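# Push protruding drives home and latch levers in tower server

## Task

Every drive that protrudes from its bay in the tower server must be pushed fully in, so its face is flush with the faces of the two outermost drives, and its lever must be closed and latched. A drive may be pressed in to its stop before its lever is closed. The server sits loose on the table: it must not tilt more than a little, which counts as failure, and it must finish where it began. A drive or lever that stays in place only because the robot is holding it does not count.

## Robot and tools

Robot: two six-joint arms with parallel grippers, named left_arm and right_arm. The names are labels, not image sides. left_arm sits on the +y side; its root link is at (+0.038, +0.243, 0) m, and right_arm's is at (+0.010, -0.249, 0) m, both turned only slightly about z. Shared scene frame: origin on the table top midway between the arms, +z up, +x reaching out across the table. Each gripper's fingers extend along its own +z axis and close along its y axis. The reported hand point lies between the finger pads, roughly 1 cm short of the tips, and its reading gets less accurate at long reach.

execute_actions takes "actions", a list holding one item or nothing, plus an optional "pictures" boolean (images come by default).
- Empty list: no new command, just returns the current state.
- Motion: {"rows": [...], "steps": n}, n from 1 to 15 (15 if omitted), each step lasting 1/30 s. Each row serves one step; if there are fewer rows than steps, the final row is reused.
- Wait: {"steps": n} with no rows, n up to 300. It returns once that many steps have gone by since the previous result.

Every row is a single flat list of 14 numbers covering both arms, even if one arm stays still: left_arm waist, shoulder, elbow, wrist pitch, wrist yaw, wrist roll, opening, then right_arm's same seven. The six joint values are absolute target angles in radians, in the same form the Joint positions line prints them; they are not offsets. Ranges per arm: waist -2.880..2.880, shoulder 0.000..3.142, elbow 0.000..3.019, wrist pitch -1.693..1.571, wrist yaw -1.571..1.571, wrist roll -2.094..2.094. A target more than 0.019 rad beyond a range end, and farther out than the joint's last reported angle, gets the whole call refused with nothing sent. True ends may differ from these by up to 0.019 rad; a target past the true end is clipped there, and "joint sent to its limit" is reported (possibly about an earlier motion still running). Missing that line does not prove there is more travel.

Opening is a gripper command on a scale from -1 (closed) to +1 (fully open), not a distance. Between the extremes the fingers go to where grip_measured would show the commanded value. To keep hold of something, command about 0.03 less than grip_measured for a firm grip, closer for a gentler one. Each pad pushes with roughly 50 to 62 N at most, less on thin parts under about 2 mm, with a brief spike at first contact.

Motion limits: each step, a joint's target is kept within a fixed lead of its measured angle (waist 0.264, shoulder 0.32, elbow 0.276, wrist pitch 0.33, wrist yaw 0.186, wrist roll 0.522 rad). If a step's targets would move the hand more than 70 mm from where it now is, that arm's targets are all pulled back proportionally. Distant targets therefore take several calls. Arms continue toward the last row sent while you think or wait, until everything has nearly stopped or a step is HELD; after that only a new action moves them or pushes further. Fingers already moving keep going.

Result lines: a state line with each gripper's position (m) and orientation quaternion (w,x,y,z) in the scene frame; grip_measured per arm; Joint positions (rad, then finger-pad gap in m, 0.094 when fully open) and Joint velocities (rad/s, m/s), one block per arm; joint torques in the same joint order, as raw drive output with offsets, noise and friction, so not a clean contact sensor. "joint command not followed" means the clearance check altered or stopped some joint targets on certain steps; the rest of the row still ran. HELD marks steps whose row was partly or wholly not sent. MOTOR HOT appears from 85 °C; at 100 °C an OVER-TEMPERATURE FAULT makes that arm and its gripper go limp and fall until cooled, so avoid long static loads.

Cameras: cam_left_wrist and cam_right_wrist, each 616x616 fisheye, mounted on the hands. Calibration (K, distortion, T_world_to_cam) is supplied and may be slightly off. zoom_image takes "camera" (one of those names) and "region" [x0, y0, x1, y1] in image pixels from the top-left corner, no larger than 504 by 504, and returns a sharper crop of the latest picture.

read_manual with section "licences" returns URDF licence text only; it moves nothing. finished_scene takes "scene", the integer of the scene being closed; it is irreversible, grades the result and loads the next task. Replying without a tool call ends everything.

Cautions: push drives and levers gently with the fingers, since the server is loose and can slide or tip; keep it upright and in its original spot. Do not knock anything off the table, let the arms strike or press on each other, slam, drop things or shove hard. Release contact before finishing so nothing depends on the robot holding it.

Each tool is called as name([rows], argument=value, ...), one row to a line, values as JSON.

## Session

execute_actions(actions=[])

Scene clock: 0.00 s of 15600.00 s.
left_arm: end_effector_position=(+0.5260, -0.2864, +0.2787) grip_measured=+1.000 end_effector_quat_wxyz=(+0.463, +0.216, +0.860, +0.015) | right_arm: end_effector_position=(+0.6652, -0.7580, +0.3286) grip_measured=+1.000 end_effector_quat_wxyz=(+0.525, +0.605, +0.401, -0.443)
Joint positions: left_arm=[-1.055  1.811  1.668 -0.615 -0.588 -0.205  0.094] | right_arm=[-0.55   2.21   2.095 -0.044  1.218  0.434  0.094]
Joint velocities: left_arm=[-0.015  0.015  0.002  0.002 -0.022  0.022  0.   ] | right_arm=[ 0.005 -0.015  0.007  0.002 -0.051  0.022  0.   ]
Joint torques (N m, as the arm reports them, + toward a larger angle): no reading
Motor temperatures (°C, as the motors report them): left_arm=[25 23 24 23 24 23] | right_arm=[22 24 24 22 22 23]

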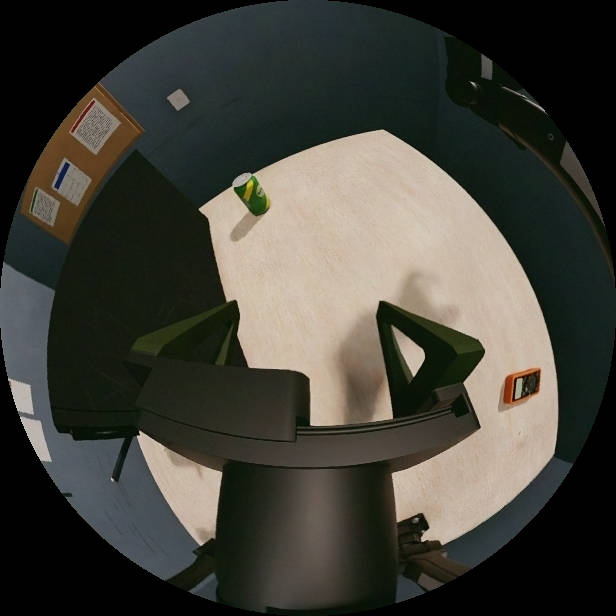

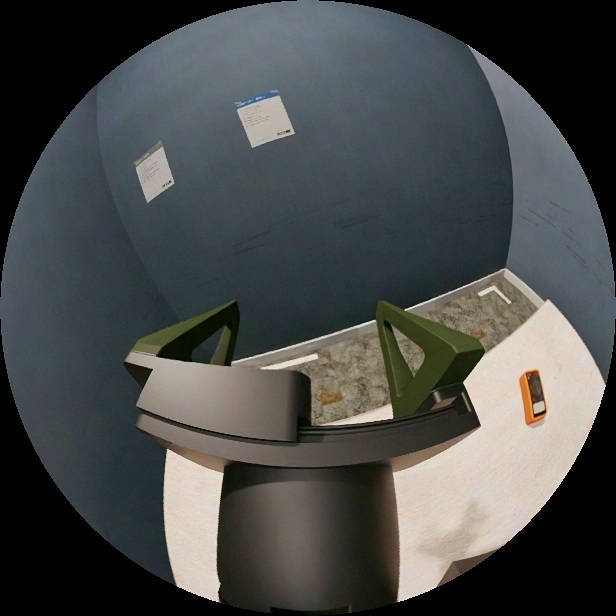

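execute_actions([
  {"rows":[[-1.055,1.2,1.3,-0.6,-0.588,0,1,-0.55,1.3,1.5,-0.5,-0.3,0,1]],"steps":15},
], pictures=false)

execute_actions([
  {"steps":60},
])

Scene clock: 4.50 s of 15600.00 s.
left_arm: end_effector_position=(+0.4223, -0.1393, +0.4185) grip_measured=+1.000 end_effector_quat_wxyz=(+0.531, +0.242, +0.812, -0.003) | right_arm: end_effector_position=(+0.5855, -0.6217, +0.3729) grip_measured=+1.000 end_effector_quat_wxyz=(+0.448, +0.345, +0.777, -0.278)
Joint positions: left_arm=[-1.055  1.25   1.304 -0.604 -0.587 -0.044  0.094] | right_arm=[-0.55   1.6    1.545 -0.461  0.451  0.104  0.094]
Joint velocities: left_arm=[-0.005 -1.128 -0.007 -0.007 -0.11   0.198  0.   ] | right_arm=[-0.005 -1.04  -0.032 -0.042 -0.916 -0.183  0.   ]
Joint torques (N m, as the arm reports them, + toward a larger angle): left_arm=[-0.76 -6.24  8.13  1.71 -0.35  0.13] | right_arm=[  0.1  -16.2   10.43   1.9    0.16   0.01]
Motor temperatures (°C, as the motors report them): left_arm=[25 24 26 23 24 23] | right_arm=[22 26 26 22 23 23]
Steps of this call (steps 1 to 90: nothing new was sent; then 1.00 s passed at rest; steps 91 to 105: all 15 steps of this action). Readings (joint positions):
91: left_arm=[-1.055 1.799 1.648 -0.609 -0.587 -0.189] | right_arm=[-0.550 2.193 2.069 -0.078 1.154 0.393]
92: left_arm=[-1.055 1.768 1.596 -0.604 -0.587 -0.170] | right_arm=[-0.550 2.150 2.003 -0.148 1.085 0.343]
94: left_arm=[-1.055 1.684 1.473 -0.604 -0.587 -0.138] | right_arm=[-0.550 2.055 1.867 -0.280 0.958 0.265]
98: left_arm=[-1.055 1.521 1.336 -0.604 -0.587 -0.099] | right_arm=[-0.550 1.858 1.636 -0.413 0.731 0.170]
105: the state above

Scene clock: 6.50 s of 15600.00 s.
left_arm: end_effector_position=(+0.4154, -0.1292, +0.4307) grip_measured=+1.000 end_effector_quat_wxyz=(+0.540, +0.250, +0.804, -0.000) | right_arm: end_effector_position=(+0.5573, -0.4661, +0.5276) grip_measured=+1.000 end_effector_quat_wxyz=(+0.606, +0.099, +0.789, -0.019)
Joint positions: left_arm=[-1.055  1.212  1.292 -0.604 -0.588 -0.01   0.094] | right_arm=[-0.549  1.294  1.505 -0.491 -0.297  0.01   0.094]
Joint velocities: left_arm=[-0.034 -0.005 -0.002 -0.017  0.066 -0.11   0.   ] | right_arm=[-0.005 -0.005 -0.002 -0.002 -0.022  0.037  0.   ]
Joint torques (N m, as the arm reports them, + toward a larger angle): left_arm=[-0.8  -7.15  8.91  1.77 -0.32  0.14] | right_arm=[ 0.19 -8.93 11.03  2.14 -0.18 -0.03]
Motor temperatures (°C, as the motors report them): left_arm=[25 24 26 23 24 23] | right_arm=[22 26 27 22 23 23]
Steps of this call (steps 1 to 45: the robot went on to your last target; steps 46 to 60: nothing new was sent). Readings (joint positions):
1: left_arm=[-1.055 1.215 1.304 -0.604 -0.587 -0.037] | right_arm=[-0.550 1.565 1.544 -0.462 0.411 0.098]
2: left_arm=[-1.055 1.184 1.304 -0.604 -0.587 -0.032] | right_arm=[-0.550 1.529 1.542 -0.463 0.366 0.091]
4: left_arm=[-1.055 1.143 1.304 -0.604 -0.588 -0.025] | right_arm=[-0.550 1.454 1.539 -0.467 0.249 0.075]
8: left_arm=[-1.055 1.144 1.304 -0.604 -0.588 -0.017] | right_arm=[-0.550 1.306 1.526 -0.481 -0.129 0.039]
60: the state above
All arms were judged still, so your last target was given up. Only a new action makes them travel on or press farther. Fingers that are still opening or closing keep moving.
camera_calibration (this result's frames):
cam_left_wrist: T_world_to_cam=[[-0.404229, -0.875226, -0.265666, 0.168834], [-0.744713, 0.483567, -0.459962, 0.574607], [0.531038, 0.011915, -0.847264, 0.272525], [0, 0, 0, 1]] pos_world=[0.351444, -0.13334, 0.540051]
cam_right_wrist: T_world_to_cam=[[-0.179436, -0.97866, -0.100138, -0.305426], [-0.748173, 0.20185, -0.632055, 0.848897], [0.63878, -0.038493, -0.768426, 0.157357], [0, 0, 0, 1]] pos_world=[0.479801, -0.4642, 0.626882]

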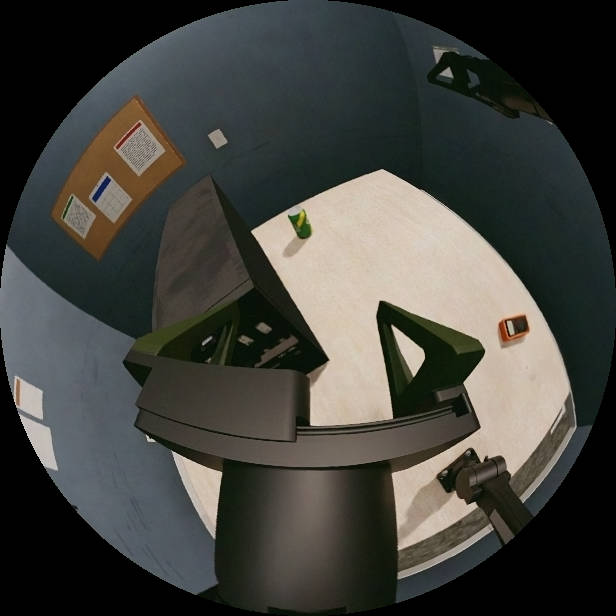

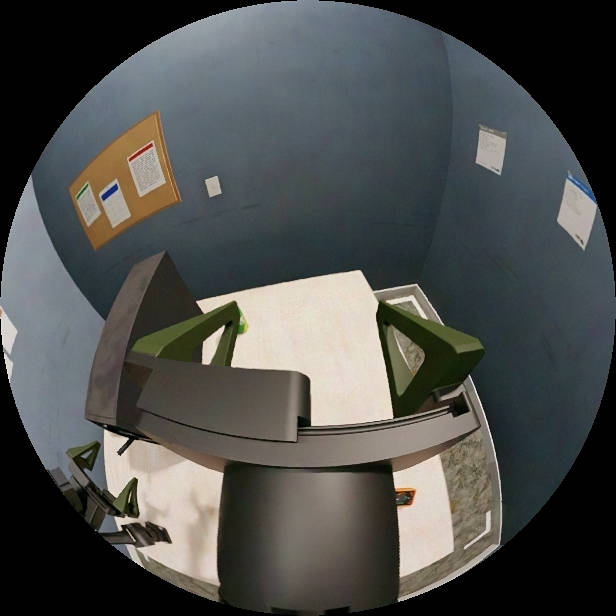

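execute_actions([
  {"rows":[[-1.055,0.3,0.6,-0.4,0,0,1,-0.3,0.3,0.6,-0.4,0,0,1]],"steps":15},
], pictures=false)

execute_actions([
  {"steps":60},
], pictures=false)

execute_actions([
  {"rows":[[-0.4,0.3,0.6,-0.4,0,0,1,0.4,0.3,0.6,-0.4,0,0,1]],"steps":15},
], pictures=false)

execute_actions([
  {"steps":45},
])

Scene clock: 10.50 s of 15600.00 s.
left_arm: end_effector_position=(+0.1950, +0.0201, +0.3978) grip_measured=+1.000 end_effector_quat_wxyz=(+0.603, +0.333, +0.652, -0.315) | right_arm: end_effector_position=(+0.3422, -0.3225, +0.4108) grip_measured=+1.000 end_effector_quat_wxyz=(+0.628, +0.087, +0.771, -0.064)
Joint positions: left_arm=[-1.053  0.231  0.585 -0.427 -0.002 -0.01   0.094] | right_arm=[-0.306  0.518  0.74  -0.428 -0.007  0.01   0.094]
Joint velocities: left_arm=[-0.005 -0.464  0.12   0.315  0.051 -0.081  0.   ] | right_arm=[ 0.005 -2.496 -1.629  0.042  0.037 -0.051  0.   ]
Joint torques (N m, as the arm reports them, + toward a larger angle): left_arm=[-0.61  9.92  8.65  1.95 -0.01  0.16] | right_arm=[ 0.87 -0.76 10.8   3.35  0.16  0.  ]
Motor temperatures (°C, as the motors report them): left_arm=[25 24 27 23 24 23] | right_arm=[22 26 28 22 23 23]
Steps of this call (steps 1 to 90: nothing new was sent; then 0.50 s passed at rest; steps 91 to 105: all 15 steps of this action). Readings (joint positions):
91: left_arm=[-1.053 1.196 1.266 -0.571 -0.525 -0.010] | right_arm=[-0.541 1.285 1.491 -0.481 -0.257 0.010]
92: left_arm=[-1.053 1.156 1.204 -0.519 -0.451 -0.010] | right_arm=[-0.527 1.263 1.456 -0.467 -0.209 0.010]
94: left_arm=[-1.053 1.039 1.058 -0.479 -0.313 -0.010] | right_arm=[-0.478 1.198 1.365 -0.459 -0.120 0.010]
98: left_arm=[-1.053 0.737 0.775 -0.450 -0.063 -0.010] | right_arm=[-0.363 1.013 1.155 -0.444 -0.034 0.010]
105: the state above

Scene clock: 12.50 s of 15600.00 s.
left_arm: end_effector_position=(+0.2063, +0.0042, +0.3833) grip_measured=+1.000 end_effector_quat_wxyz=(+0.584, +0.342, +0.670, -0.305) | right_arm: end_effector_position=(+0.2923, -0.3119, +0.3948) grip_measured=+1.000 end_effector_quat_wxyz=(+0.664, +0.085, +0.740, -0.069)
Joint positions: left_arm=[-1.053  0.306  0.588 -0.415 -0.002 -0.01   0.094] | right_arm=[-0.306  0.299  0.604 -0.414 -0.003  0.01   0.094]
Joint velocities: left_arm=[-0.005 -0.005 -0.012 -0.017  0.051  0.051  0.   ] | right_arm=[ 0.005 -0.005  0.022  0.012 -0.007 -0.051  0.   ]
Joint torques (N m, as the arm reports them, + toward a larger angle): left_arm=[-1.    2.65  9.13  2.37  0.03  0.17] | right_arm=[ 0.77  2.75 11.03  3.12  0.14 -0.02]
Motor temperatures (°C, as the motors report them): left_arm=[25 24 27 23 24 23] | right_arm=[22 26 28 22 23 23]
Steps of this call (steps 1 to 30: the robot went on to your last target; steps 31 to 60: nothing new was sent). Readings (joint positions):
1: left_arm=[-1.053 0.224 0.588 -0.419 -0.002 -0.010] | right_arm=[-0.306 0.433 0.685 -0.427 -0.005 0.010]
2: left_arm=[-1.053 0.227 0.588 -0.415 -0.002 -0.010] | right_arm=[-0.306 0.355 0.643 -0.427 -0.004 0.010]
4: left_arm=[-1.053 0.255 0.588 -0.415 -0.002 -0.010] | right_arm=[-0.306 0.257 0.605 -0.427 -0.004 0.010]
8: left_arm=[-1.053 0.307 0.588 -0.415 -0.002 -0.010] | right_arm=[-0.306 0.255 0.604 -0.414 -0.004 0.010]
60: the state above
All arms were judged still, so your last target was given up. Only a new action makes them travel on or press farther. Fingers that are still opening or closing keep moving.

Scene clock: 13.00 s of 15600.00 s.
left_arm: end_effector_position=(+0.3170, +0.1574, +0.3833) grip_measured=+1.000 end_effector_quat_wxyz=(+0.651, +0.107, +0.745, -0.099) | right_arm: end_effector_position=(+0.2637, -0.1097, +0.3948) grip_measured=+1.000 end_effector_quat_wxyz=(+0.646, -0.183, +0.722, +0.169)
Joint positions: left_arm=[-0.393  0.306  0.588 -0.415 -0.002 -0.008  0.094] | right_arm=[ 0.416  0.299  0.604 -0.414 -0.003  0.008  0.094]
Joint velocities: left_arm=[-0.083  0.005  0.002 -0.002 -0.037 -0.037  0.   ] | right_arm=[-0.171  0.005 -0.017  0.007 -0.007 -0.007  0.   ]
Joint torques (N m, as the arm reports them, + toward a larger angle): left_arm=[-0.28  2.8   8.84  2.43  0.04  0.14] | right_arm=[-0.52  2.8  11.    3.13  0.1   0.  ]
Motor temperatures (°C, as the motors report them): left_arm=[25 24 27 23 24 23] | right_arm=[22 26 28 22 23 23]
Steps of this call (steps 1 to 15: all 15 steps of this action). Readings (joint positions):
1: left_arm=[-1.030 0.306 0.588 -0.415 0.007 -0.008] | right_arm=[-0.286 0.299 0.604 -0.414 0.004 0.010]
2: left_arm=[-0.964 0.306 0.588 -0.415 0.008 -0.008] | right_arm=[-0.227 0.299 0.604 -0.414 0.006 0.010]
4: left_arm=[-0.783 0.306 0.588 -0.415 0.005 -0.008] | right_arm=[-0.056 0.299 0.604 -0.414 0.005 0.010]
8: left_arm=[-0.427 0.306 0.588 -0.415 -0.003 -0.008] | right_arm=[0.317 0.299 0.604 -0.414 -0.000 0.009]
15: the state above

Scene clock: 14.50 s of 15600.00 s.
left_arm: end_effector_position=(+0.3168, +0.1568, +0.3833) grip_measured=+1.000 end_effector_quat_wxyz=(+0.651, +0.108, +0.745, -0.100) | right_arm: end_effector_position=(+0.2647, -0.1116, +0.3948) grip_measured=+1.000 end_effector_quat_wxyz=(+0.646, -0.180, +0.722, +0.167)
Joint positions: left_arm=[-0.395  0.306  0.588 -0.415 -0.002 -0.008  0.094] | right_arm=[ 0.409  0.299  0.604 -0.414 -0.003  0.008  0.094]
Joint velocities: left_arm=[ 0.005  0.005  0.002 -0.012  0.022 -0.022  0.   ] | right_arm=[-0.015 -0.005  0.012 -0.002 -0.022  0.037  0.   ]
Joint torques (N m, as the arm reports them, + toward a larger angle): left_arm=[-1.12  2.64  9.09  2.4   0.    0.15] | right_arm=[-0.39  2.74 11.03  3.14  0.12  0.  ]
Motor temperatures (°C, as the motors report them): left_arm=[25 24 28 23 24 23] | right_arm=[22 26 28 22 23 23]
Steps of this call (steps 1 to 15: the robot went on to your last target; steps 16 to 45: nothing new was sent). Readings (joint positions):
1: left_arm=[-0.395 0.306 0.588 -0.415 -0.002 -0.008] | right_arm=[0.412 0.299 0.604 -0.414 -0.003 0.008]
2: left_arm=[-0.395 0.306 0.588 -0.415 -0.002 -0.008] | right_arm=[0.410 0.299 0.604 -0.414 -0.003 0.008]
4: left_arm=[-0.395 0.306 0.588 -0.415 -0.002 -0.008] | right_arm=[0.409 0.299 0.604 -0.414 -0.003 0.008]
8: left_arm=[-0.395 0.306 0.588 -0.415 -0.002 -0.008] | right_arm=[0.409 0.299 0.604 -0.414 -0.003 0.008]
45: the state above
All arms were judged still, so your last target was given up. Only a new action makes them travel on or press farther. Fingers that are still opening or closing keep moving.
camera_calibration (this result's frames):
cam_left_wrist: T_world_to_cam=[[-0.294381, -0.955637, 0.00986955, 0.2389], [-0.65909, 0.195531, -0.726201, 0.461159], [0.692055, -0.220285, -0.687411, 0.205361], [0, 0, 0, 1]] pos_world=[0.232152, 0.183369, 0.473704]
cam_right_wrist: T_world_to_cam=[[0.476417, -0.879028, -0.0183533, -0.219011], [-0.588405, -0.303255, -0.749544, 0.422225], [0.653304, 0.367895, -0.6617, 0.25519], [0, 0, 0, 1]] pos_world=[0.186063, -0.158358, 0.481316]

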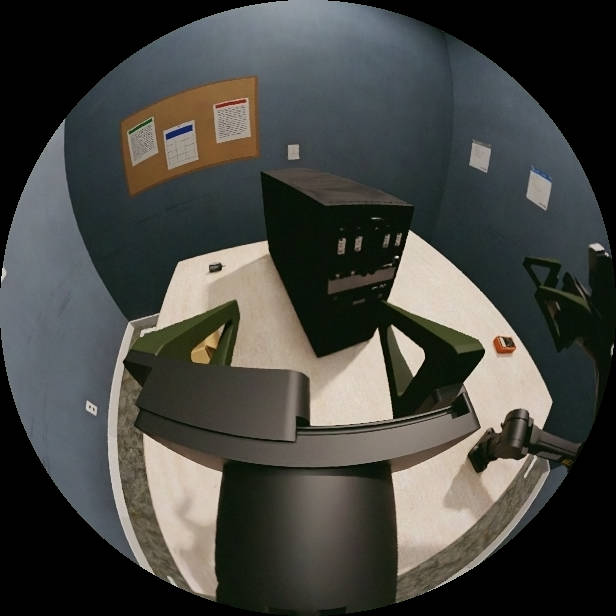

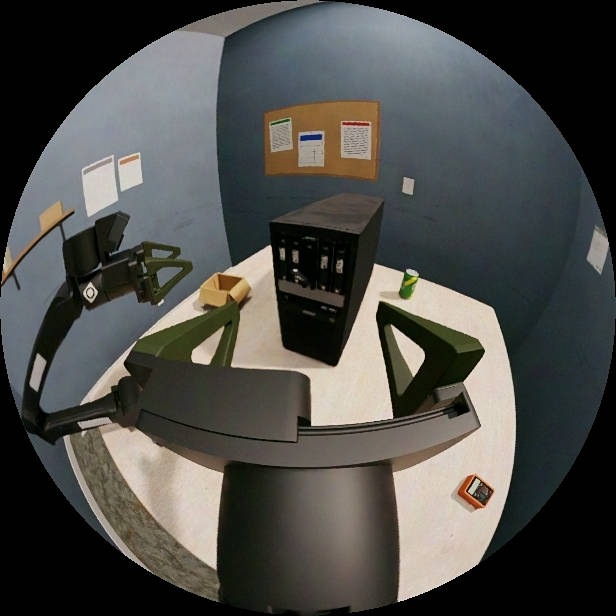

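zoom_image(camera="cam_right_wrist", region=[260,180,400,380])

zoom_image(camera="cam_left_wrist", region=[250,160,430,370])

Region (260, 180, 400, 380) of cam_right_wrist's 616x616 image, scaled by 2.520, with more detail than that image has; it fills the left 353 columns of this view, and the rest is white.

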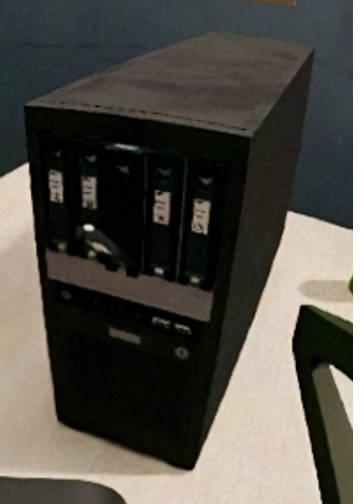

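Region (250, 160, 430, 370) of cam_left_wrist's 616x616 image, scaled by 2.400, with more detail than that image has; it fills the left 432 columns of this view, and the rest is white.

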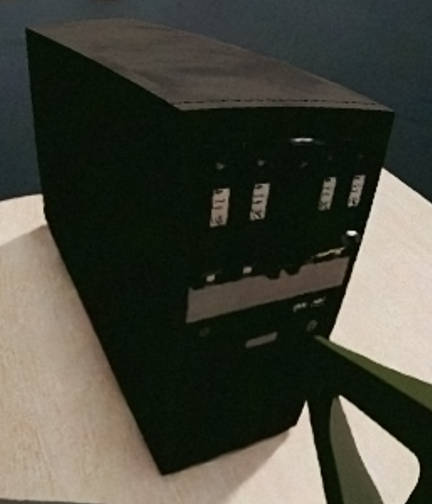

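execute_actions([
  {"rows":[[0.5,0.3,0.6,-0.4,0,0,1,0.876,1.076,0.535,0.541,0.962,0,-1]],"steps":15},
], pictures=false)

execute_actions([
  {"steps":50},
])

zoom_image(camera="cam_right_wrist", region=[180,120,440,400])

Scene clock: 27.73 s of 15600.00 s.
left_arm: end_effector_position=(+0.2756, +0.4119, +0.3833) grip_measured=+1.000 end_effector_quat_wxyz=(+0.628, -0.232, +0.716, +0.200) | right_arm: end_effector_position=(+0.3620, +0.0110, +0.2834) grip_measured=-0.980 end_effector_quat_wxyz=(+0.691, -0.025, +0.722, -0.013)
Joint positions: left_arm=[ 0.521  0.306  0.588 -0.415 -0.003 -0.006  0.094] | right_arm=[0.876 1.116 0.553 0.487 0.944 0.007 0.001]
Joint velocities: left_arm=[-0.23  -0.005 -0.032 -0.012 -0.051  0.022  0.   ] | right_arm=[-0.024  0.611 -0.359  0.247  0.344  0.037  0.001]
Joint torques (N m, as the arm reports them, + toward a larger angle): left_arm=[-1.62  2.52  9.11  2.4   0.06  0.12] | right_arm=[  0.23 -10.39  10.41   3.64   0.24   0.01]
Motor temperatures (°C, as the motors report them): left_arm=[25 23 29 23 24 23] | right_arm=[22 25 30 22 23 23]
Steps of this call (steps 1 to 90: nothing new was sent; then 9.73 s passed at rest; steps 91 to 105: all 15 steps of this action). Readings (joint positions):
91: left_arm=[-0.372 0.306 0.588 -0.415 0.007 -0.007] | right_arm=[0.422 0.310 0.599 -0.381 0.051 0.008]
92: left_arm=[-0.306 0.306 0.588 -0.415 0.009 -0.006] | right_arm=[0.457 0.338 0.594 -0.316 0.115 0.008]
94: left_arm=[-0.126 0.306 0.588 -0.415 0.005 -0.006] | right_arm=[0.557 0.432 0.592 -0.188 0.236 0.008]
98: left_arm=[0.266 0.306 0.588 -0.415 0.001 -0.006] | right_arm=[0.759 0.678 0.587 0.062 0.474 0.008]
105: the state above

Scene clock: 29.40 s of 15600.00 s.
left_arm: end_effector_position=(+0.2785, +0.4077, +0.3833) grip_measured=+1.000 end_effector_quat_wxyz=(+0.630, -0.226, +0.718, +0.194) | right_arm: end_effector_position=(+0.3558, -0.0006, +0.2905) grip_measured=-0.980 end_effector_quat_wxyz=(+0.701, -0.007, +0.713, -0.005)
Joint positions: left_arm=[ 0.505  0.306  0.588 -0.415 -0.002 -0.006  0.094] | right_arm=[0.876 1.081 0.527 0.525 0.959 0.007 0.001]
Joint velocities: left_arm=[ 0.015 -0.005 -0.007  0.017 -0.051 -0.007  0.   ] | right_arm=[-0.015 -0.005  0.027 -0.007 -0.022  0.007 -0.   ]
Joint torques (N m, as the arm reports them, + toward a larger angle): left_arm=[-1.24  2.69  9.17  2.42  0.    0.13] | right_arm=[ 0.27 -4.97 10.81  2.91  0.12  0.01]
Motor temperatures (°C, as the motors report them): left_arm=[25 23 29 23 24 23] | right_arm=[22 25 30 22 23 23]
Steps of this call (steps 1 to 30: the robot went on to your last target; steps 31 to 50: nothing new was sent). Readings (joint positions):
1: left_arm=[0.514 0.306 0.588 -0.415 -0.002 -0.006] | right_arm=[0.876 1.129 0.541 0.493 0.951 0.007]
2: left_arm=[0.509 0.306 0.588 -0.415 -0.002 -0.006] | right_arm=[0.876 1.129 0.532 0.496 0.955 0.007]
4: left_arm=[0.505 0.306 0.588 -0.415 -0.002 -0.006] | right_arm=[0.876 1.119 0.527 0.506 0.959 0.007]
8: left_arm=[0.505 0.306 0.588 -0.415 -0.002 -0.006] | right_arm=[0.876 1.088 0.527 0.522 0.959 0.007]
50: the state above
All arms were judged still, so your last target was given up. Only a new action makes them travel on or press farther. Fingers that are still opening or closing keep moving.
camera_calibration (this result's frames):
cam_left_wrist: T_world_to_cam=[[0.565346, -0.824812, 0.00835707, 0.175246], [-0.563603, -0.393665, -0.726208, 0.600478], [0.602275, 0.405849, -0.687424, 0.0568752], [0, 0, 0, 1]] pos_world=[0.205102, 0.357849, 0.473705]
cam_right_wrist: T_world_to_cam=[[0.00340748, -0.999972, 0.00673252, -0.00578931], [-0.589829, -0.00744651, -0.807494, 0.448895], [0.807521, -0.00121952, -0.589838, 0.00990957], [0, 0, 0, 1]] pos_world=[0.256789, -0.00243436, 0.368364]

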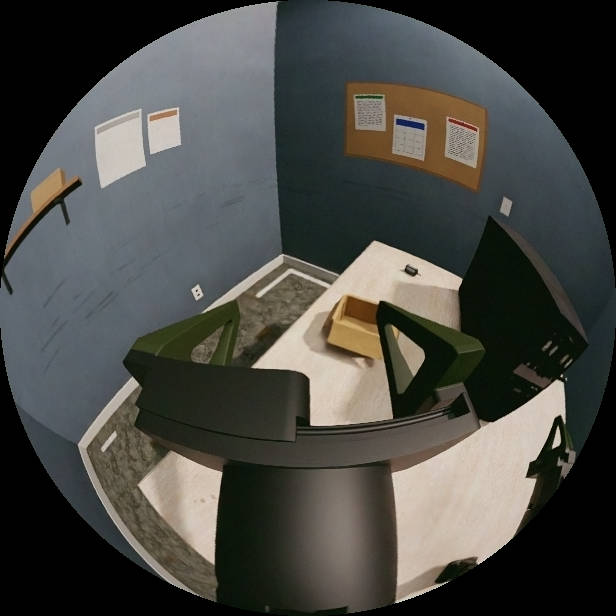

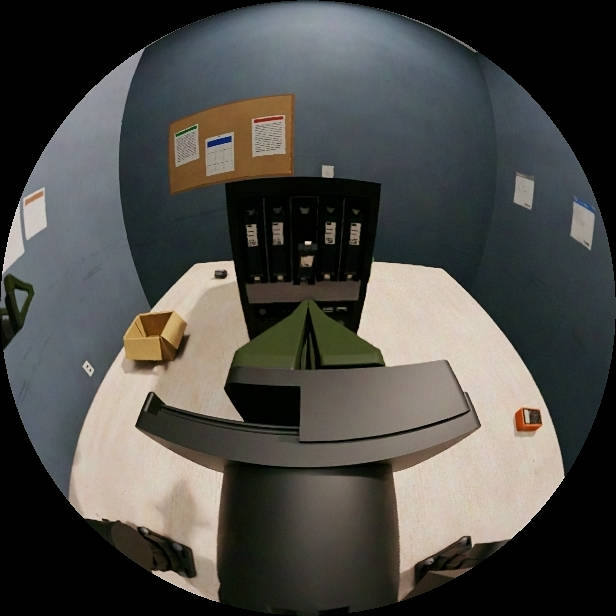

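Region (180, 120, 440, 400) of cam_right_wrist's 616x616 image, scaled by 1.800, with more detail than that image has; it fills the left 468 columns of this view, and the rest is white.

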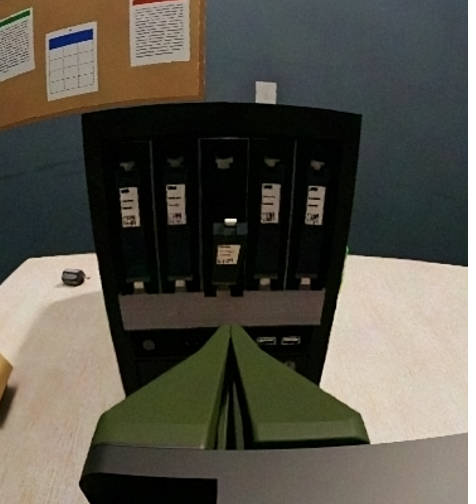

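execute_actions([
  {"rows":[[0.5,0.3,0.6,-0.4,0,0,1,0.776,1.065,0.695,0.39,0.862,0,-1]],"steps":15},
], pictures=false)

execute_actions([
  {"steps":20},
])

Scene clock: 37.73 s of 15600.00 s.
left_arm: end_effector_position=(+0.2785, +0.4077, +0.3833) grip_measured=+1.000 end_effector_quat_wxyz=(+0.630, -0.226, +0.718, +0.194) | right_arm: end_effector_position=(+0.3941, -0.0049, +0.3388) grip_measured=-0.981 end_effector_quat_wxyz=(+0.704, +0.001, +0.710, -0.003)
Joint positions: left_arm=[ 0.505  0.306  0.588 -0.415 -0.002 -0.006  0.094] | right_arm=[0.774 1.071 0.656 0.403 0.865 0.007 0.001]
Joint velocities: left_arm=[ 0.015 -0.015 -0.007  0.002  0.022  0.007  0.   ] | right_arm=[-0.005 -0.005  0.012 -0.002 -0.007  0.007  0.   ]
Joint torques (N m, as the arm reports them, + toward a larger angle): left_arm=[-1.25  2.69  9.13  2.37  0.    0.13] | right_arm=[ 0.41 -5.49 13.93  1.74 -0.13  0.01]
Motor temperatures (°C, as the motors report them): left_arm=[25 23 30 23 24 23] | right_arm=[22 25 31 22 23 23]
Steps of this call (steps 1 to 90: nothing new was sent; then 4.83 s passed at rest; steps 91 to 105: all 15 steps of this action). Readings (joint positions):
91: left_arm=[0.505 0.306 0.588 -0.415 -0.002 -0.006] | right_arm=[0.869 1.079 0.533 0.505 0.921 0.007]
92: left_arm=[0.505 0.306 0.588 -0.415 -0.002 -0.006] | right_arm=[0.854 1.079 0.550 0.466 0.889 0.007]
94: left_arm=[0.505 0.306 0.588 -0.415 -0.002 -0.006] | right_arm=[0.814 1.079 0.591 0.421 0.869 0.007]
98: left_arm=[0.505 0.306 0.588 -0.415 -0.002 -0.006] | right_arm=[0.774 1.076 0.651 0.408 0.867 0.007]
105: the state above

Scene clock: 38.40 s of 15600.00 s.
left_arm: end_effector_position=(+0.2785, +0.4077, +0.3833) grip_measured=+1.000 end_effector_quat_wxyz=(+0.630, -0.226, +0.718, +0.194) | right_arm: end_effector_position=(+0.3941, -0.0049, +0.3388) grip_measured=-0.981 end_effector_quat_wxyz=(+0.704, +0.001, +0.710, -0.003)
Joint positions: left_arm=[ 0.505  0.306  0.588 -0.415 -0.002 -0.006  0.094] | right_arm=[0.774 1.071 0.656 0.403 0.865 0.007 0.001]
Joint velocities: left_arm=[-0.015  0.015 -0.017 -0.017  0.007  0.022  0.   ] | right_arm=[-0.015 -0.015 -0.007  0.012  0.037  0.022  0.   ]
Joint torques (N m, as the arm reports them, + toward a larger angle): left_arm=[-1.15  2.69  9.11  2.42  0.    0.13] | right_arm=[ 0.44 -5.57 13.97  1.75 -0.15  0.01]
Motor temperatures (°C, as the motors report them): left_arm=[25 23 30 23 24 23] | right_arm=[22 25 31 22 23 23]
Steps of this call (steps 1 to 15: the robot went on to your last target; steps 16 to 20: nothing new was sent). Readings (joint positions):
1: left_arm=[0.505 0.306 0.588 -0.415 -0.002 -0.006] | right_arm=[0.774 1.071 0.656 0.403 0.865 0.007]
2: left_arm=[0.505 0.306 0.588 -0.415 -0.002 -0.006] | right_arm=[0.774 1.071 0.656 0.403 0.865 0.007]
4: left_arm=[0.505 0.306 0.588 -0.415 -0.002 -0.006] | right_arm=[0.774 1.071 0.656 0.403 0.865 0.007]
8: left_arm=[0.505 0.306 0.588 -0.415 -0.002 -0.006] | right_arm=[0.774 1.071 0.656 0.403 0.865 0.007]
20: the state above
All arms were judged still, so your last target was given up. Only a new action makes them travel on or press farther. Fingers that are still opening or closing keep moving.
camera_calibration (this result's frames):
cam_left_wrist: T_world_to_cam=[[0.565346, -0.824812, 0.00835707, 0.175246], [-0.563603, -0.393665, -0.726208, 0.600478], [0.602275, 0.405849, -0.687424, 0.0568752], [0, 0, 0, 1]] pos_world=[0.205102, 0.357849, 0.473705]
cam_right_wrist: T_world_to_cam=[[-0.00500043, -0.999962, -0.00710848, -0.00262267], [-0.583118, 0.00869068, -0.812341, 0.509421], [0.812372, 0.0000830352, -0.58314, 0.00331106], [0, 0, 0, 1]] pos_world=[0.29435, -0.00705006, 0.415736]

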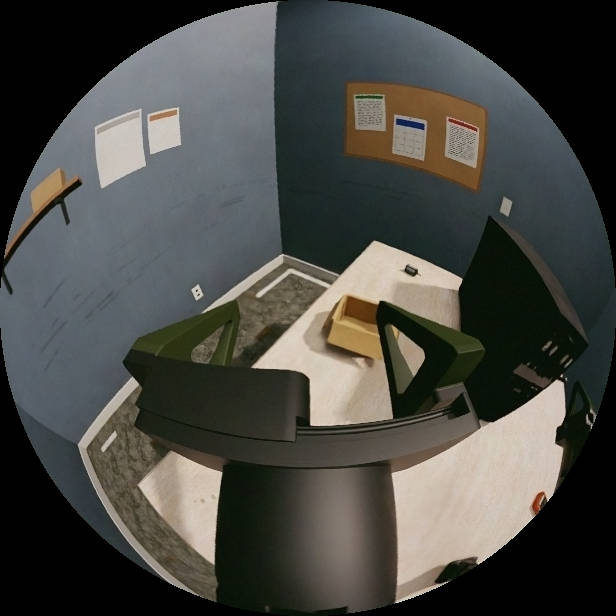

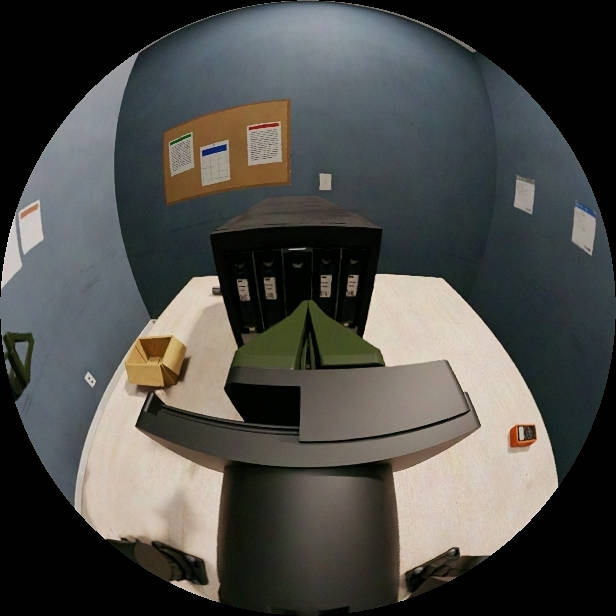

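execute_actions([
  {"rows":[[0.5,0.3,0.6,-0.4,0,0,1,0.745,1.12,0.775,0.38,0.83,0,-1],[0.5,0.3,0.6,-0.4,0,0,1,0.745,1.12,0.775,0.38,0.83,0,-1],[0.5,0.3,0.6,-0.4,0,0,1,0.745,1.12,0.775,0.38,0.83,0,-1],[0.5,0.3,0.6,-0.4,0,0,1,0.745,1.12,0.775,0.38,0.83,0,-1],[0.5,0.3,0.6,-0.4,0,0,1,0.745,1.12,0.775,0.38,0.83,0,-1],[0.5,0.3,0.6,-0.4,0,0,1,0.745,1.12,0.775,0.38,0.83,0,-1],[0.5,0.3,0.6,-0.4,0,0,1,0.745,1.12,0.775,0.38,0.83,0,-1],[0.5,0.3,0.6,-0.4,0,0,1,0.69,1.17,0.81,0.39,0.775,0,-1]],"steps":15},
])

zoom_image(camera="cam_right_wrist", region=[200,180,420,360])

Scene clock: 42.87 s of 15600.00 s.
left_arm: end_effector_position=(+0.2785, +0.4077, +0.3833) grip_measured=+1.000 end_effector_quat_wxyz=(+0.630, -0.226, +0.718, +0.194) | right_arm: end_effector_position=(+0.4371, +0.0009, +0.3544) grip_measured=-0.981 end_effector_quat_wxyz=(+0.705, +0.002, +0.709, +0.000)
Joint positions: left_arm=[ 0.505  0.306  0.588 -0.415 -0.002 -0.006  0.094] | right_arm=[0.692 1.154 0.755 0.392 0.779 0.007 0.001]
Joint velocities: left_arm=[ 0.005 -0.015  0.002  0.002  0.022  0.022  0.   ] | right_arm=[-0.015  0.073 -0.022  0.012 -0.037 -0.066 -0.   ]
Joint torques (N m, as the arm reports them, + toward a larger angle): left_arm=[-1.08  2.52  9.14  2.37 -0.01  0.14] | right_arm=[-0.11 -6.23 15.33  2.23 -0.18  0.01]
Motor temperatures (°C, as the motors report them): left_arm=[25 23 30 23 24 23] | right_arm=[22 25 32 22 23 23]
Steps of this call (steps 1 to 90: nothing new was sent; then 0.97 s passed at rest; steps 91 to 105: all 15 steps of this action). Readings (joint positions):
91: left_arm=[0.505 0.306 0.588 -0.415 -0.002 -0.006] | right_arm=[0.772 1.073 0.659 0.400 0.851 0.007]
92: left_arm=[0.505 0.306 0.588 -0.415 -0.002 -0.006] | right_arm=[0.769 1.078 0.669 0.396 0.840 0.007]
94: left_arm=[0.505 0.306 0.588 -0.415 -0.002 -0.006] | right_arm=[0.761 1.094 0.695 0.392 0.834 0.007]
98: left_arm=[0.505 0.306 0.588 -0.415 -0.002 -0.006] | right_arm=[0.750 1.106 0.723 0.392 0.807 0.007]
105: the state above
camera_calibration (this result's frames):
cam_left_wrist: T_world_to_cam=[[0.565346, -0.824812, 0.00835707, 0.175246], [-0.563603, -0.393665, -0.726208, 0.600478], [0.602275, 0.405849, -0.687424, 0.0568752], [0, 0, 0, 1]] pos_world=[0.205102, 0.357849, 0.473705]
cam_right_wrist: T_world_to_cam=[[-0.000773855, -0.999926, -0.012142, 0.00350153], [-0.580265, 0.0103378, -0.814362, 0.546659], [0.814427, 0.00641539, -0.58023, -0.0244494], [0, 0, 0, 1]] pos_world=[0.337122, -0.00199313, 0.431034]

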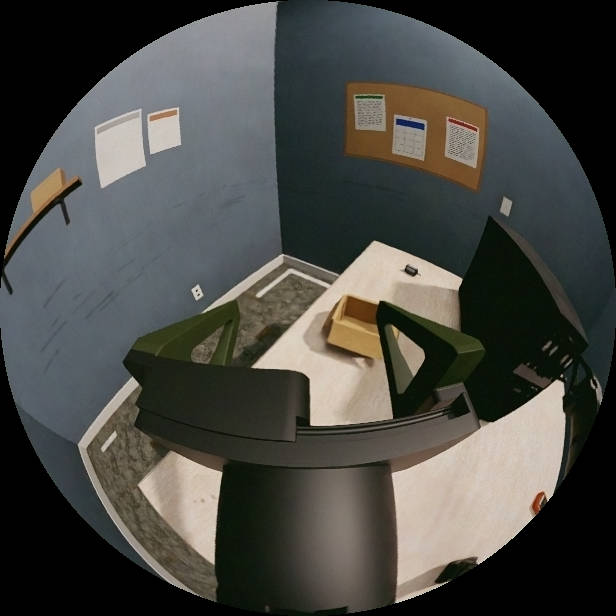

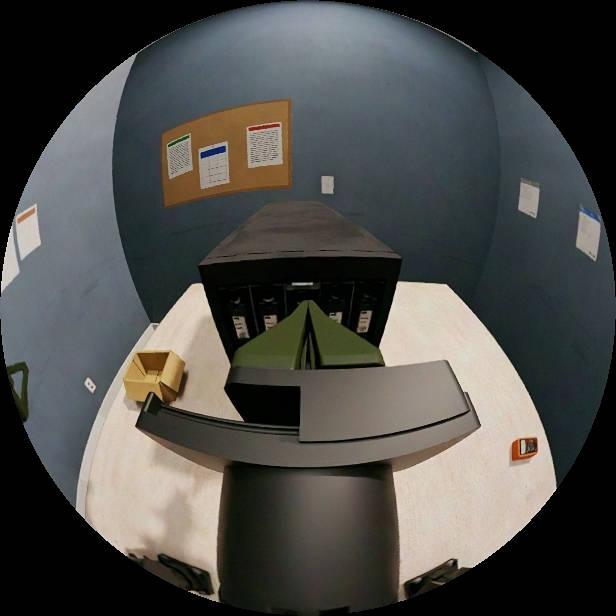

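Region (200, 180, 420, 360) of cam_right_wrist's 616x616 image, scaled by 2.291, with more detail than that image has; it fills the top 412 rows of this view, and the rest is white.

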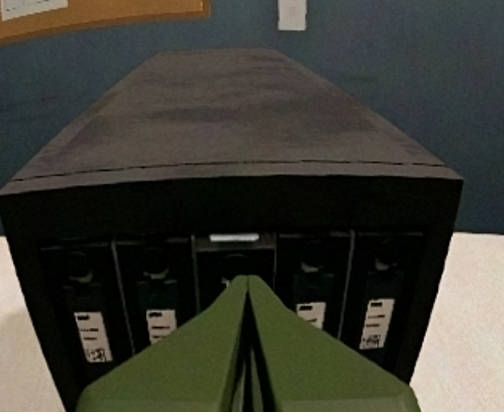

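execute_actions([
  {"rows":[[0.5,0.3,0.6,-0.4,0,0,1,0.69,1.17,0.7,0.44,0.775,0,-1],[0.5,0.3,0.6,-0.4,0,0,1,0.69,1.17,0.7,0.44,0.775,0,-1],[0.5,0.3,0.6,-0.4,0,0,1,0.69,1.17,0.7,0.44,0.775,0,-1],[0.5,0.3,0.6,-0.4,0,0,1,0.69,1.17,0.7,0.44,0.775,0,-1],[0.5,0.3,0.6,-0.4,0,0,1,0.69,1.17,0.7,0.44,0.775,0,-1],[0.5,0.3,0.6,-0.4,0,0,1,0.67,1.19,0.76,0.44,0.755,0,-1],[0.5,0.3,0.6,-0.4,0,0,1,0.67,1.19,0.76,0.44,0.755,0,-1],[0.5,0.3,0.6,-0.4,0,0,1,0.67,1.19,0.76,0.44,0.755,0,-1],[0.5,0.3,0.6,-0.4,0,0,1,0.65,1.22,0.79,0.45,0.735,0,-1]],"steps":15},
])

Scene clock: 47.17 s of 15600.00 s.
left_arm: end_effector_position=(+0.2785, +0.4077, +0.3833) grip_measured=+1.000 end_effector_quat_wxyz=(+0.630, -0.226, +0.718, +0.194) | right_arm: end_effector_position=(+0.4485, -0.0009, +0.3374) grip_measured=-0.981 end_effector_quat_wxyz=(+0.703, -0.004, +0.711, +0.002)
Joint positions: left_arm=[ 0.505  0.306  0.588 -0.415 -0.002 -0.006  0.094] | right_arm=[0.663 1.192 0.739 0.437 0.738 0.007 0.001]
Joint velocities: left_arm=[-0.005 -0.015  0.007 -0.007 -0.037 -0.051  0.   ] | right_arm=[-0.024 -0.005  0.017 -0.022  0.066 -0.037 -0.   ]
Joint torques (N m, as the arm reports them, + toward a larger angle): left_arm=[-1.03  2.58  9.1   2.45  0.01  0.14] | right_arm=[-0.42 -4.91 14.58  2.89 -0.15  0.01]
Motor temperatures (°C, as the motors report them): left_arm=[25 23 30 23 24 23] | right_arm=[22 25 33 22 23 23]
Steps of this call (steps 1 to 15: the robot went on to your last target; steps 16 to 90: nothing new was sent; then 0.80 s passed at rest; steps 91 to 105: all 15 steps of this action). Readings (joint positions):
91: left_arm=[0.505 0.306 0.588 -0.415 -0.002 -0.006] | right_arm=[0.692 1.156 0.751 0.399 0.777 0.007]
92: left_arm=[0.505 0.306 0.588 -0.415 -0.002 -0.006] | right_arm=[0.692 1.156 0.743 0.411 0.777 0.007]
94: left_arm=[0.505 0.306 0.588 -0.415 -0.002 -0.006] | right_arm=[0.692 1.156 0.724 0.419 0.777 0.007]
98: left_arm=[0.505 0.306 0.588 -0.415 -0.002 -0.006] | right_arm=[0.687 1.165 0.717 0.422 0.759 0.007]
105: the state above
camera_calibration (this result's frames):
cam_left_wrist: T_world_to_cam=[[0.565346, -0.824812, 0.00835707, 0.175246], [-0.563603, -0.393665, -0.726208, 0.600478], [0.602275, 0.405849, -0.687424, 0.0568752], [0, 0, 0, 1]] pos_world=[0.205102, 0.357849, 0.473705]
cam_right_wrist: T_world_to_cam=[[0.0106076, -0.999921, -0.00669878, -0.00541377], [-0.585499, -0.000780259, -0.810673, 0.540502], [0.810604, 0.0125214, -0.585461, -0.0400886], [0, 0, 0, 1]] pos_world=[0.349017, -0.00448965, 0.414664]

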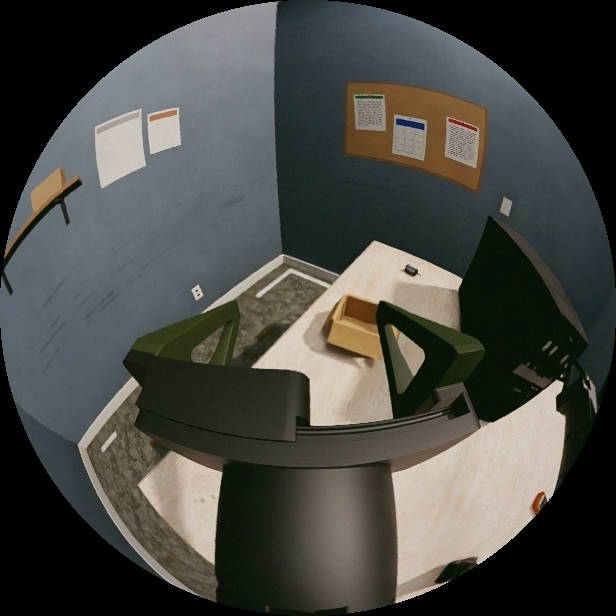

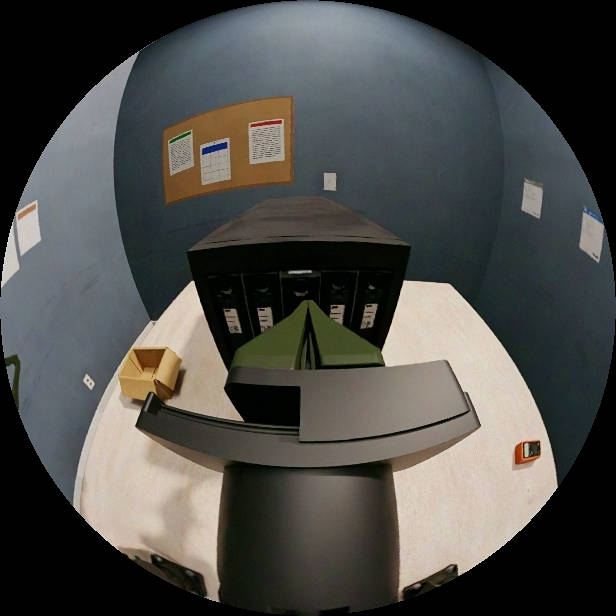

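execute_actions([
  {"rows":[[0.5,0.3,0.6,-0.4,0,0,1,0.66,1.24,0.8,0.45,0.73,0,-1],[0.5,0.3,0.6,-0.4,0,0,1,0.66,1.24,0.8,0.45,0.73,0,-1],[0.5,0.3,0.6,-0.4,0,0,1,0.66,1.24,0.8,0.45,0.73,0,-1],[0.5,0.3,0.6,-0.4,0,0,1,0.66,1.24,0.8,0.45,0.73,0,-1],[0.5,0.3,0.6,-0.4,0,0,1,0.66,1.24,0.8,0.45,0.73,0,-1],[0.5,0.3,0.6,-0.4,0,0,1,0.66,1.24,0.8,0.45,0.73,0,-1],[0.5,0.3,0.6,-0.4,0,0,1,0.635,1.27,0.83,0.46,0.71,0,-1]],"steps":15},
])

zoom_image(camera="cam_left_wrist", region=[480,280,616,460])

Scene clock: 51.33 s of 15600.00 s.
left_arm: end_effector_position=(+0.2785, +0.4077, +0.3833) grip_measured=+1.000 end_effector_quat_wxyz=(+0.630, -0.226, +0.718, +0.194) | right_arm: end_effector_position=(+0.4655, +0.0044, +0.3420) grip_measured=-0.981 end_effector_quat_wxyz=(+0.706, -0.002, +0.708, +0.005)
Joint positions: left_arm=[ 0.505  0.306  0.588 -0.415 -0.002 -0.006  0.094] | right_arm=[0.642 1.235 0.781 0.45  0.716 0.007 0.001]
Joint velocities: left_arm=[ 0.005 -0.005 -0.007  0.002  0.022 -0.037  0.   ] | right_arm=[ 0.005  0.005 -0.007  0.007  0.037  0.022 -0.   ]
Joint torques (N m, as the arm reports them, + toward a larger angle): left_arm=[-1.07  2.63  9.11  2.44  0.    0.12] | right_arm=[-0.4  -5.23 14.68  2.76 -0.27  0.01]
Motor temperatures (°C, as the motors report them): left_arm=[25 23 31 23 24 23] | right_arm=[22 25 34 22 23 23]
Steps of this call (steps 1 to 15: the robot went on to your last target; steps 16 to 90: nothing new was sent; then 0.67 s passed at rest; steps 91 to 105: all 15 steps of this action). Readings (joint positions):
91: left_arm=[0.505 0.306 0.588 -0.415 -0.002 -0.006] | right_arm=[0.662 1.193 0.740 0.437 0.737 0.007]
92: left_arm=[0.505 0.306 0.588 -0.415 -0.002 -0.006] | right_arm=[0.662 1.195 0.742 0.437 0.736 0.007]
94: left_arm=[0.505 0.306 0.588 -0.415 -0.002 -0.006] | right_arm=[0.662 1.202 0.746 0.438 0.735 0.007]
98: left_arm=[0.505 0.306 0.588 -0.415 -0.002 -0.006] | right_arm=[0.658 1.210 0.754 0.445 0.726 0.007]
105: the state above
camera_calibration (this result's frames):
cam_left_wrist: T_world_to_cam=[[0.565346, -0.824812, 0.00835707, 0.175246], [-0.563603, -0.393665, -0.726208, 0.600478], [0.602275, 0.405849, -0.687424, 0.0568752], [0, 0, 0, 1]] pos_world=[0.205102, 0.357849, 0.473705]
cam_right_wrist: T_world_to_cam=[[0.0122219, -0.999826, -0.0140703, 0.00147643], [-0.578725, 0.00440214, -0.815511, 0.552716], [0.815431, 0.0181099, -0.578571, -0.0559284], [0, 0, 0, 1]] pos_world=[0.365458, 0.000055899, 0.418408]

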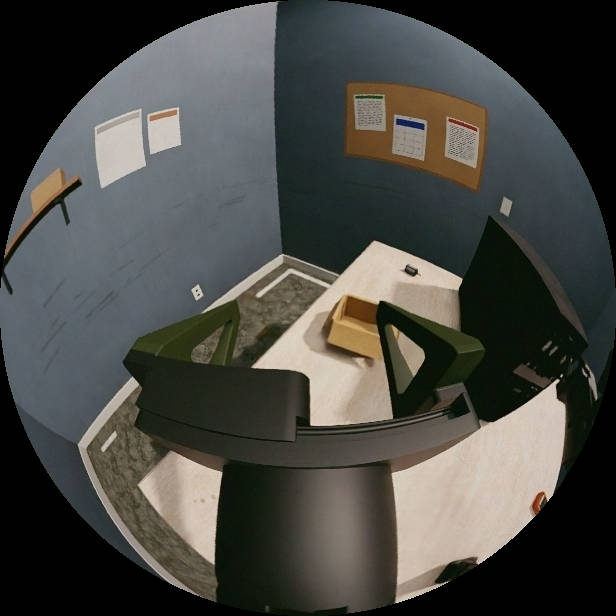

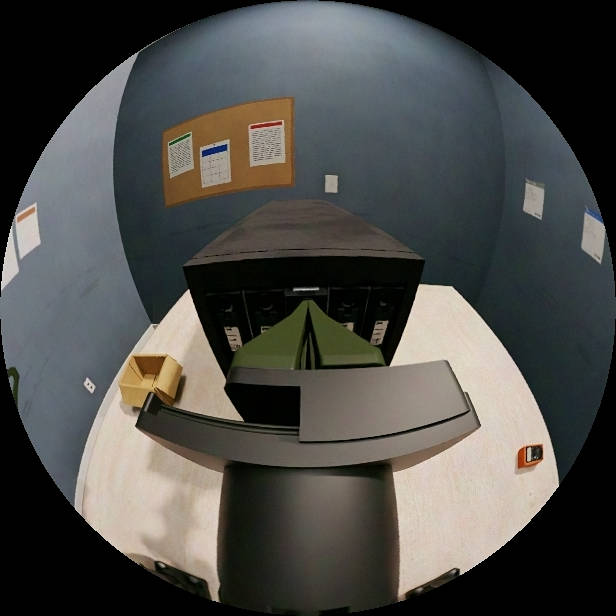

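Region (480, 280, 616, 460) of cam_left_wrist's 616x616 image, scaled by 2.800, with more detail than that image has; it fills the left 381 columns of this view, and the rest is white.

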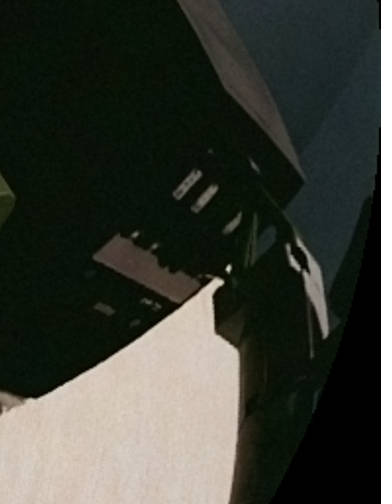

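Keep advancing.

execute_actions([
  {"rows":[[0.5,0.3,0.6,-0.4,0,0,1,0.625,1.29,0.84,0.46,0.7,0,-1],[0.5,0.3,0.6,-0.4,0,0,1,0.625,1.29,0.84,0.46,0.7,0,-1],[0.5,0.3,0.6,-0.4,0,0,1,0.625,1.29,0.84,0.46,0.7,0,-1],[0.5,0.3,0.6,-0.4,0,0,1,0.625,1.29,0.84,0.46,0.7,0,-1],[0.5,0.3,0.6,-0.4,0,0,1,0.625,1.29,0.84,0.46,0.7,0,-1],[0.5,0.3,0.6,-0.4,0,0,1,0.625,1.29,0.84,0.46,0.7,0,-1],[0.5,0.3,0.6,-0.4,0,0,1,0.605,1.32,0.865,0.47,0.68,0,-1]],"steps":15},
])

Scene clock: 54.27 s of 15600.00 s.
left_arm: end_effector_position=(+0.2785, +0.4077, +0.3833) grip_measured=+1.000 end_effector_quat_wxyz=(+0.630, -0.226, +0.718, +0.194) | right_arm: end_effector_position=(+0.4698, +0.0097, +0.3419) grip_measured=-0.981 end_effector_quat_wxyz=(+0.707, -0.008, +0.707, +0.013)
Joint positions: left_arm=[ 0.505  0.306  0.588 -0.415 -0.002 -0.006  0.094] | right_arm=[0.639 1.25  0.79  0.461 0.695 0.006 0.001]
Joint velocities: left_arm=[ 0.005 -0.005 -0.022 -0.007 -0.007  0.007  0.   ] | right_arm=[-0.005 -0.005  0.007  0.002 -0.007  0.022 -0.001]
Joint torques (N m, as the arm reports them, + toward a larger angle): left_arm=[-1.2   2.66  9.16  2.4   0.    0.13] | right_arm=[-2.11 -2.83 16.74  2.74 -0.67  0.01]
Motor temperatures (°C, as the motors report them): left_arm=[25 23 31 23 24 23] | right_arm=[22 25 35 22 23 23]
Steps of this call (steps 1 to 15: the robot went on to your last target; steps 16 to 73: nothing new was sent; steps 74 to 88: all 15 steps of this action). Readings (joint positions):
74: left_arm=[0.505 0.306 0.588 -0.415 -0.002 -0.006] | right_arm=[0.642 1.235 0.781 0.450 0.712 0.007]
75: left_arm=[0.505 0.306 0.588 -0.415 -0.002 -0.006] | right_arm=[0.642 1.236 0.781 0.451 0.710 0.007]
77: left_arm=[0.505 0.306 0.588 -0.415 -0.002 -0.006] | right_arm=[0.642 1.239 0.783 0.452 0.709 0.007]
81: left_arm=[0.505 0.306 0.588 -0.415 -0.002 -0.006] | right_arm=[0.639 1.247 0.789 0.457 0.695 0.007]
88: the state above
camera_calibration (this result's frames):
cam_left_wrist: T_world_to_cam=[[0.565346, -0.824812, 0.00835707, 0.175246], [-0.563603, -0.393665, -0.726208, 0.600478], [0.602275, 0.405849, -0.687424, 0.0568752], [0, 0, 0, 1]] pos_world=[0.205102, 0.357849, 0.473705]
cam_right_wrist: T_world_to_cam=[[0.0298212, -0.999412, -0.016917, -0.000614868], [-0.575711, -0.00333821, -0.817647, 0.554455], [0.817109, 0.0341226, -0.575472, -0.0615222], [0, 0, 0, 1]] pos_world=[0.369495, 0.00333568, 0.417934]

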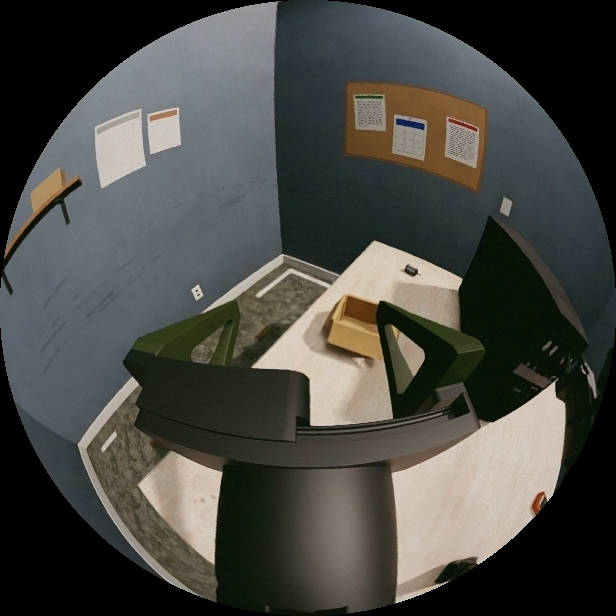

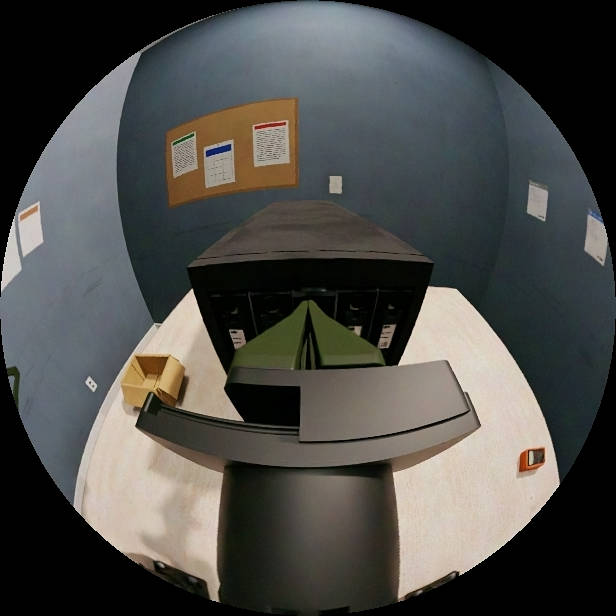

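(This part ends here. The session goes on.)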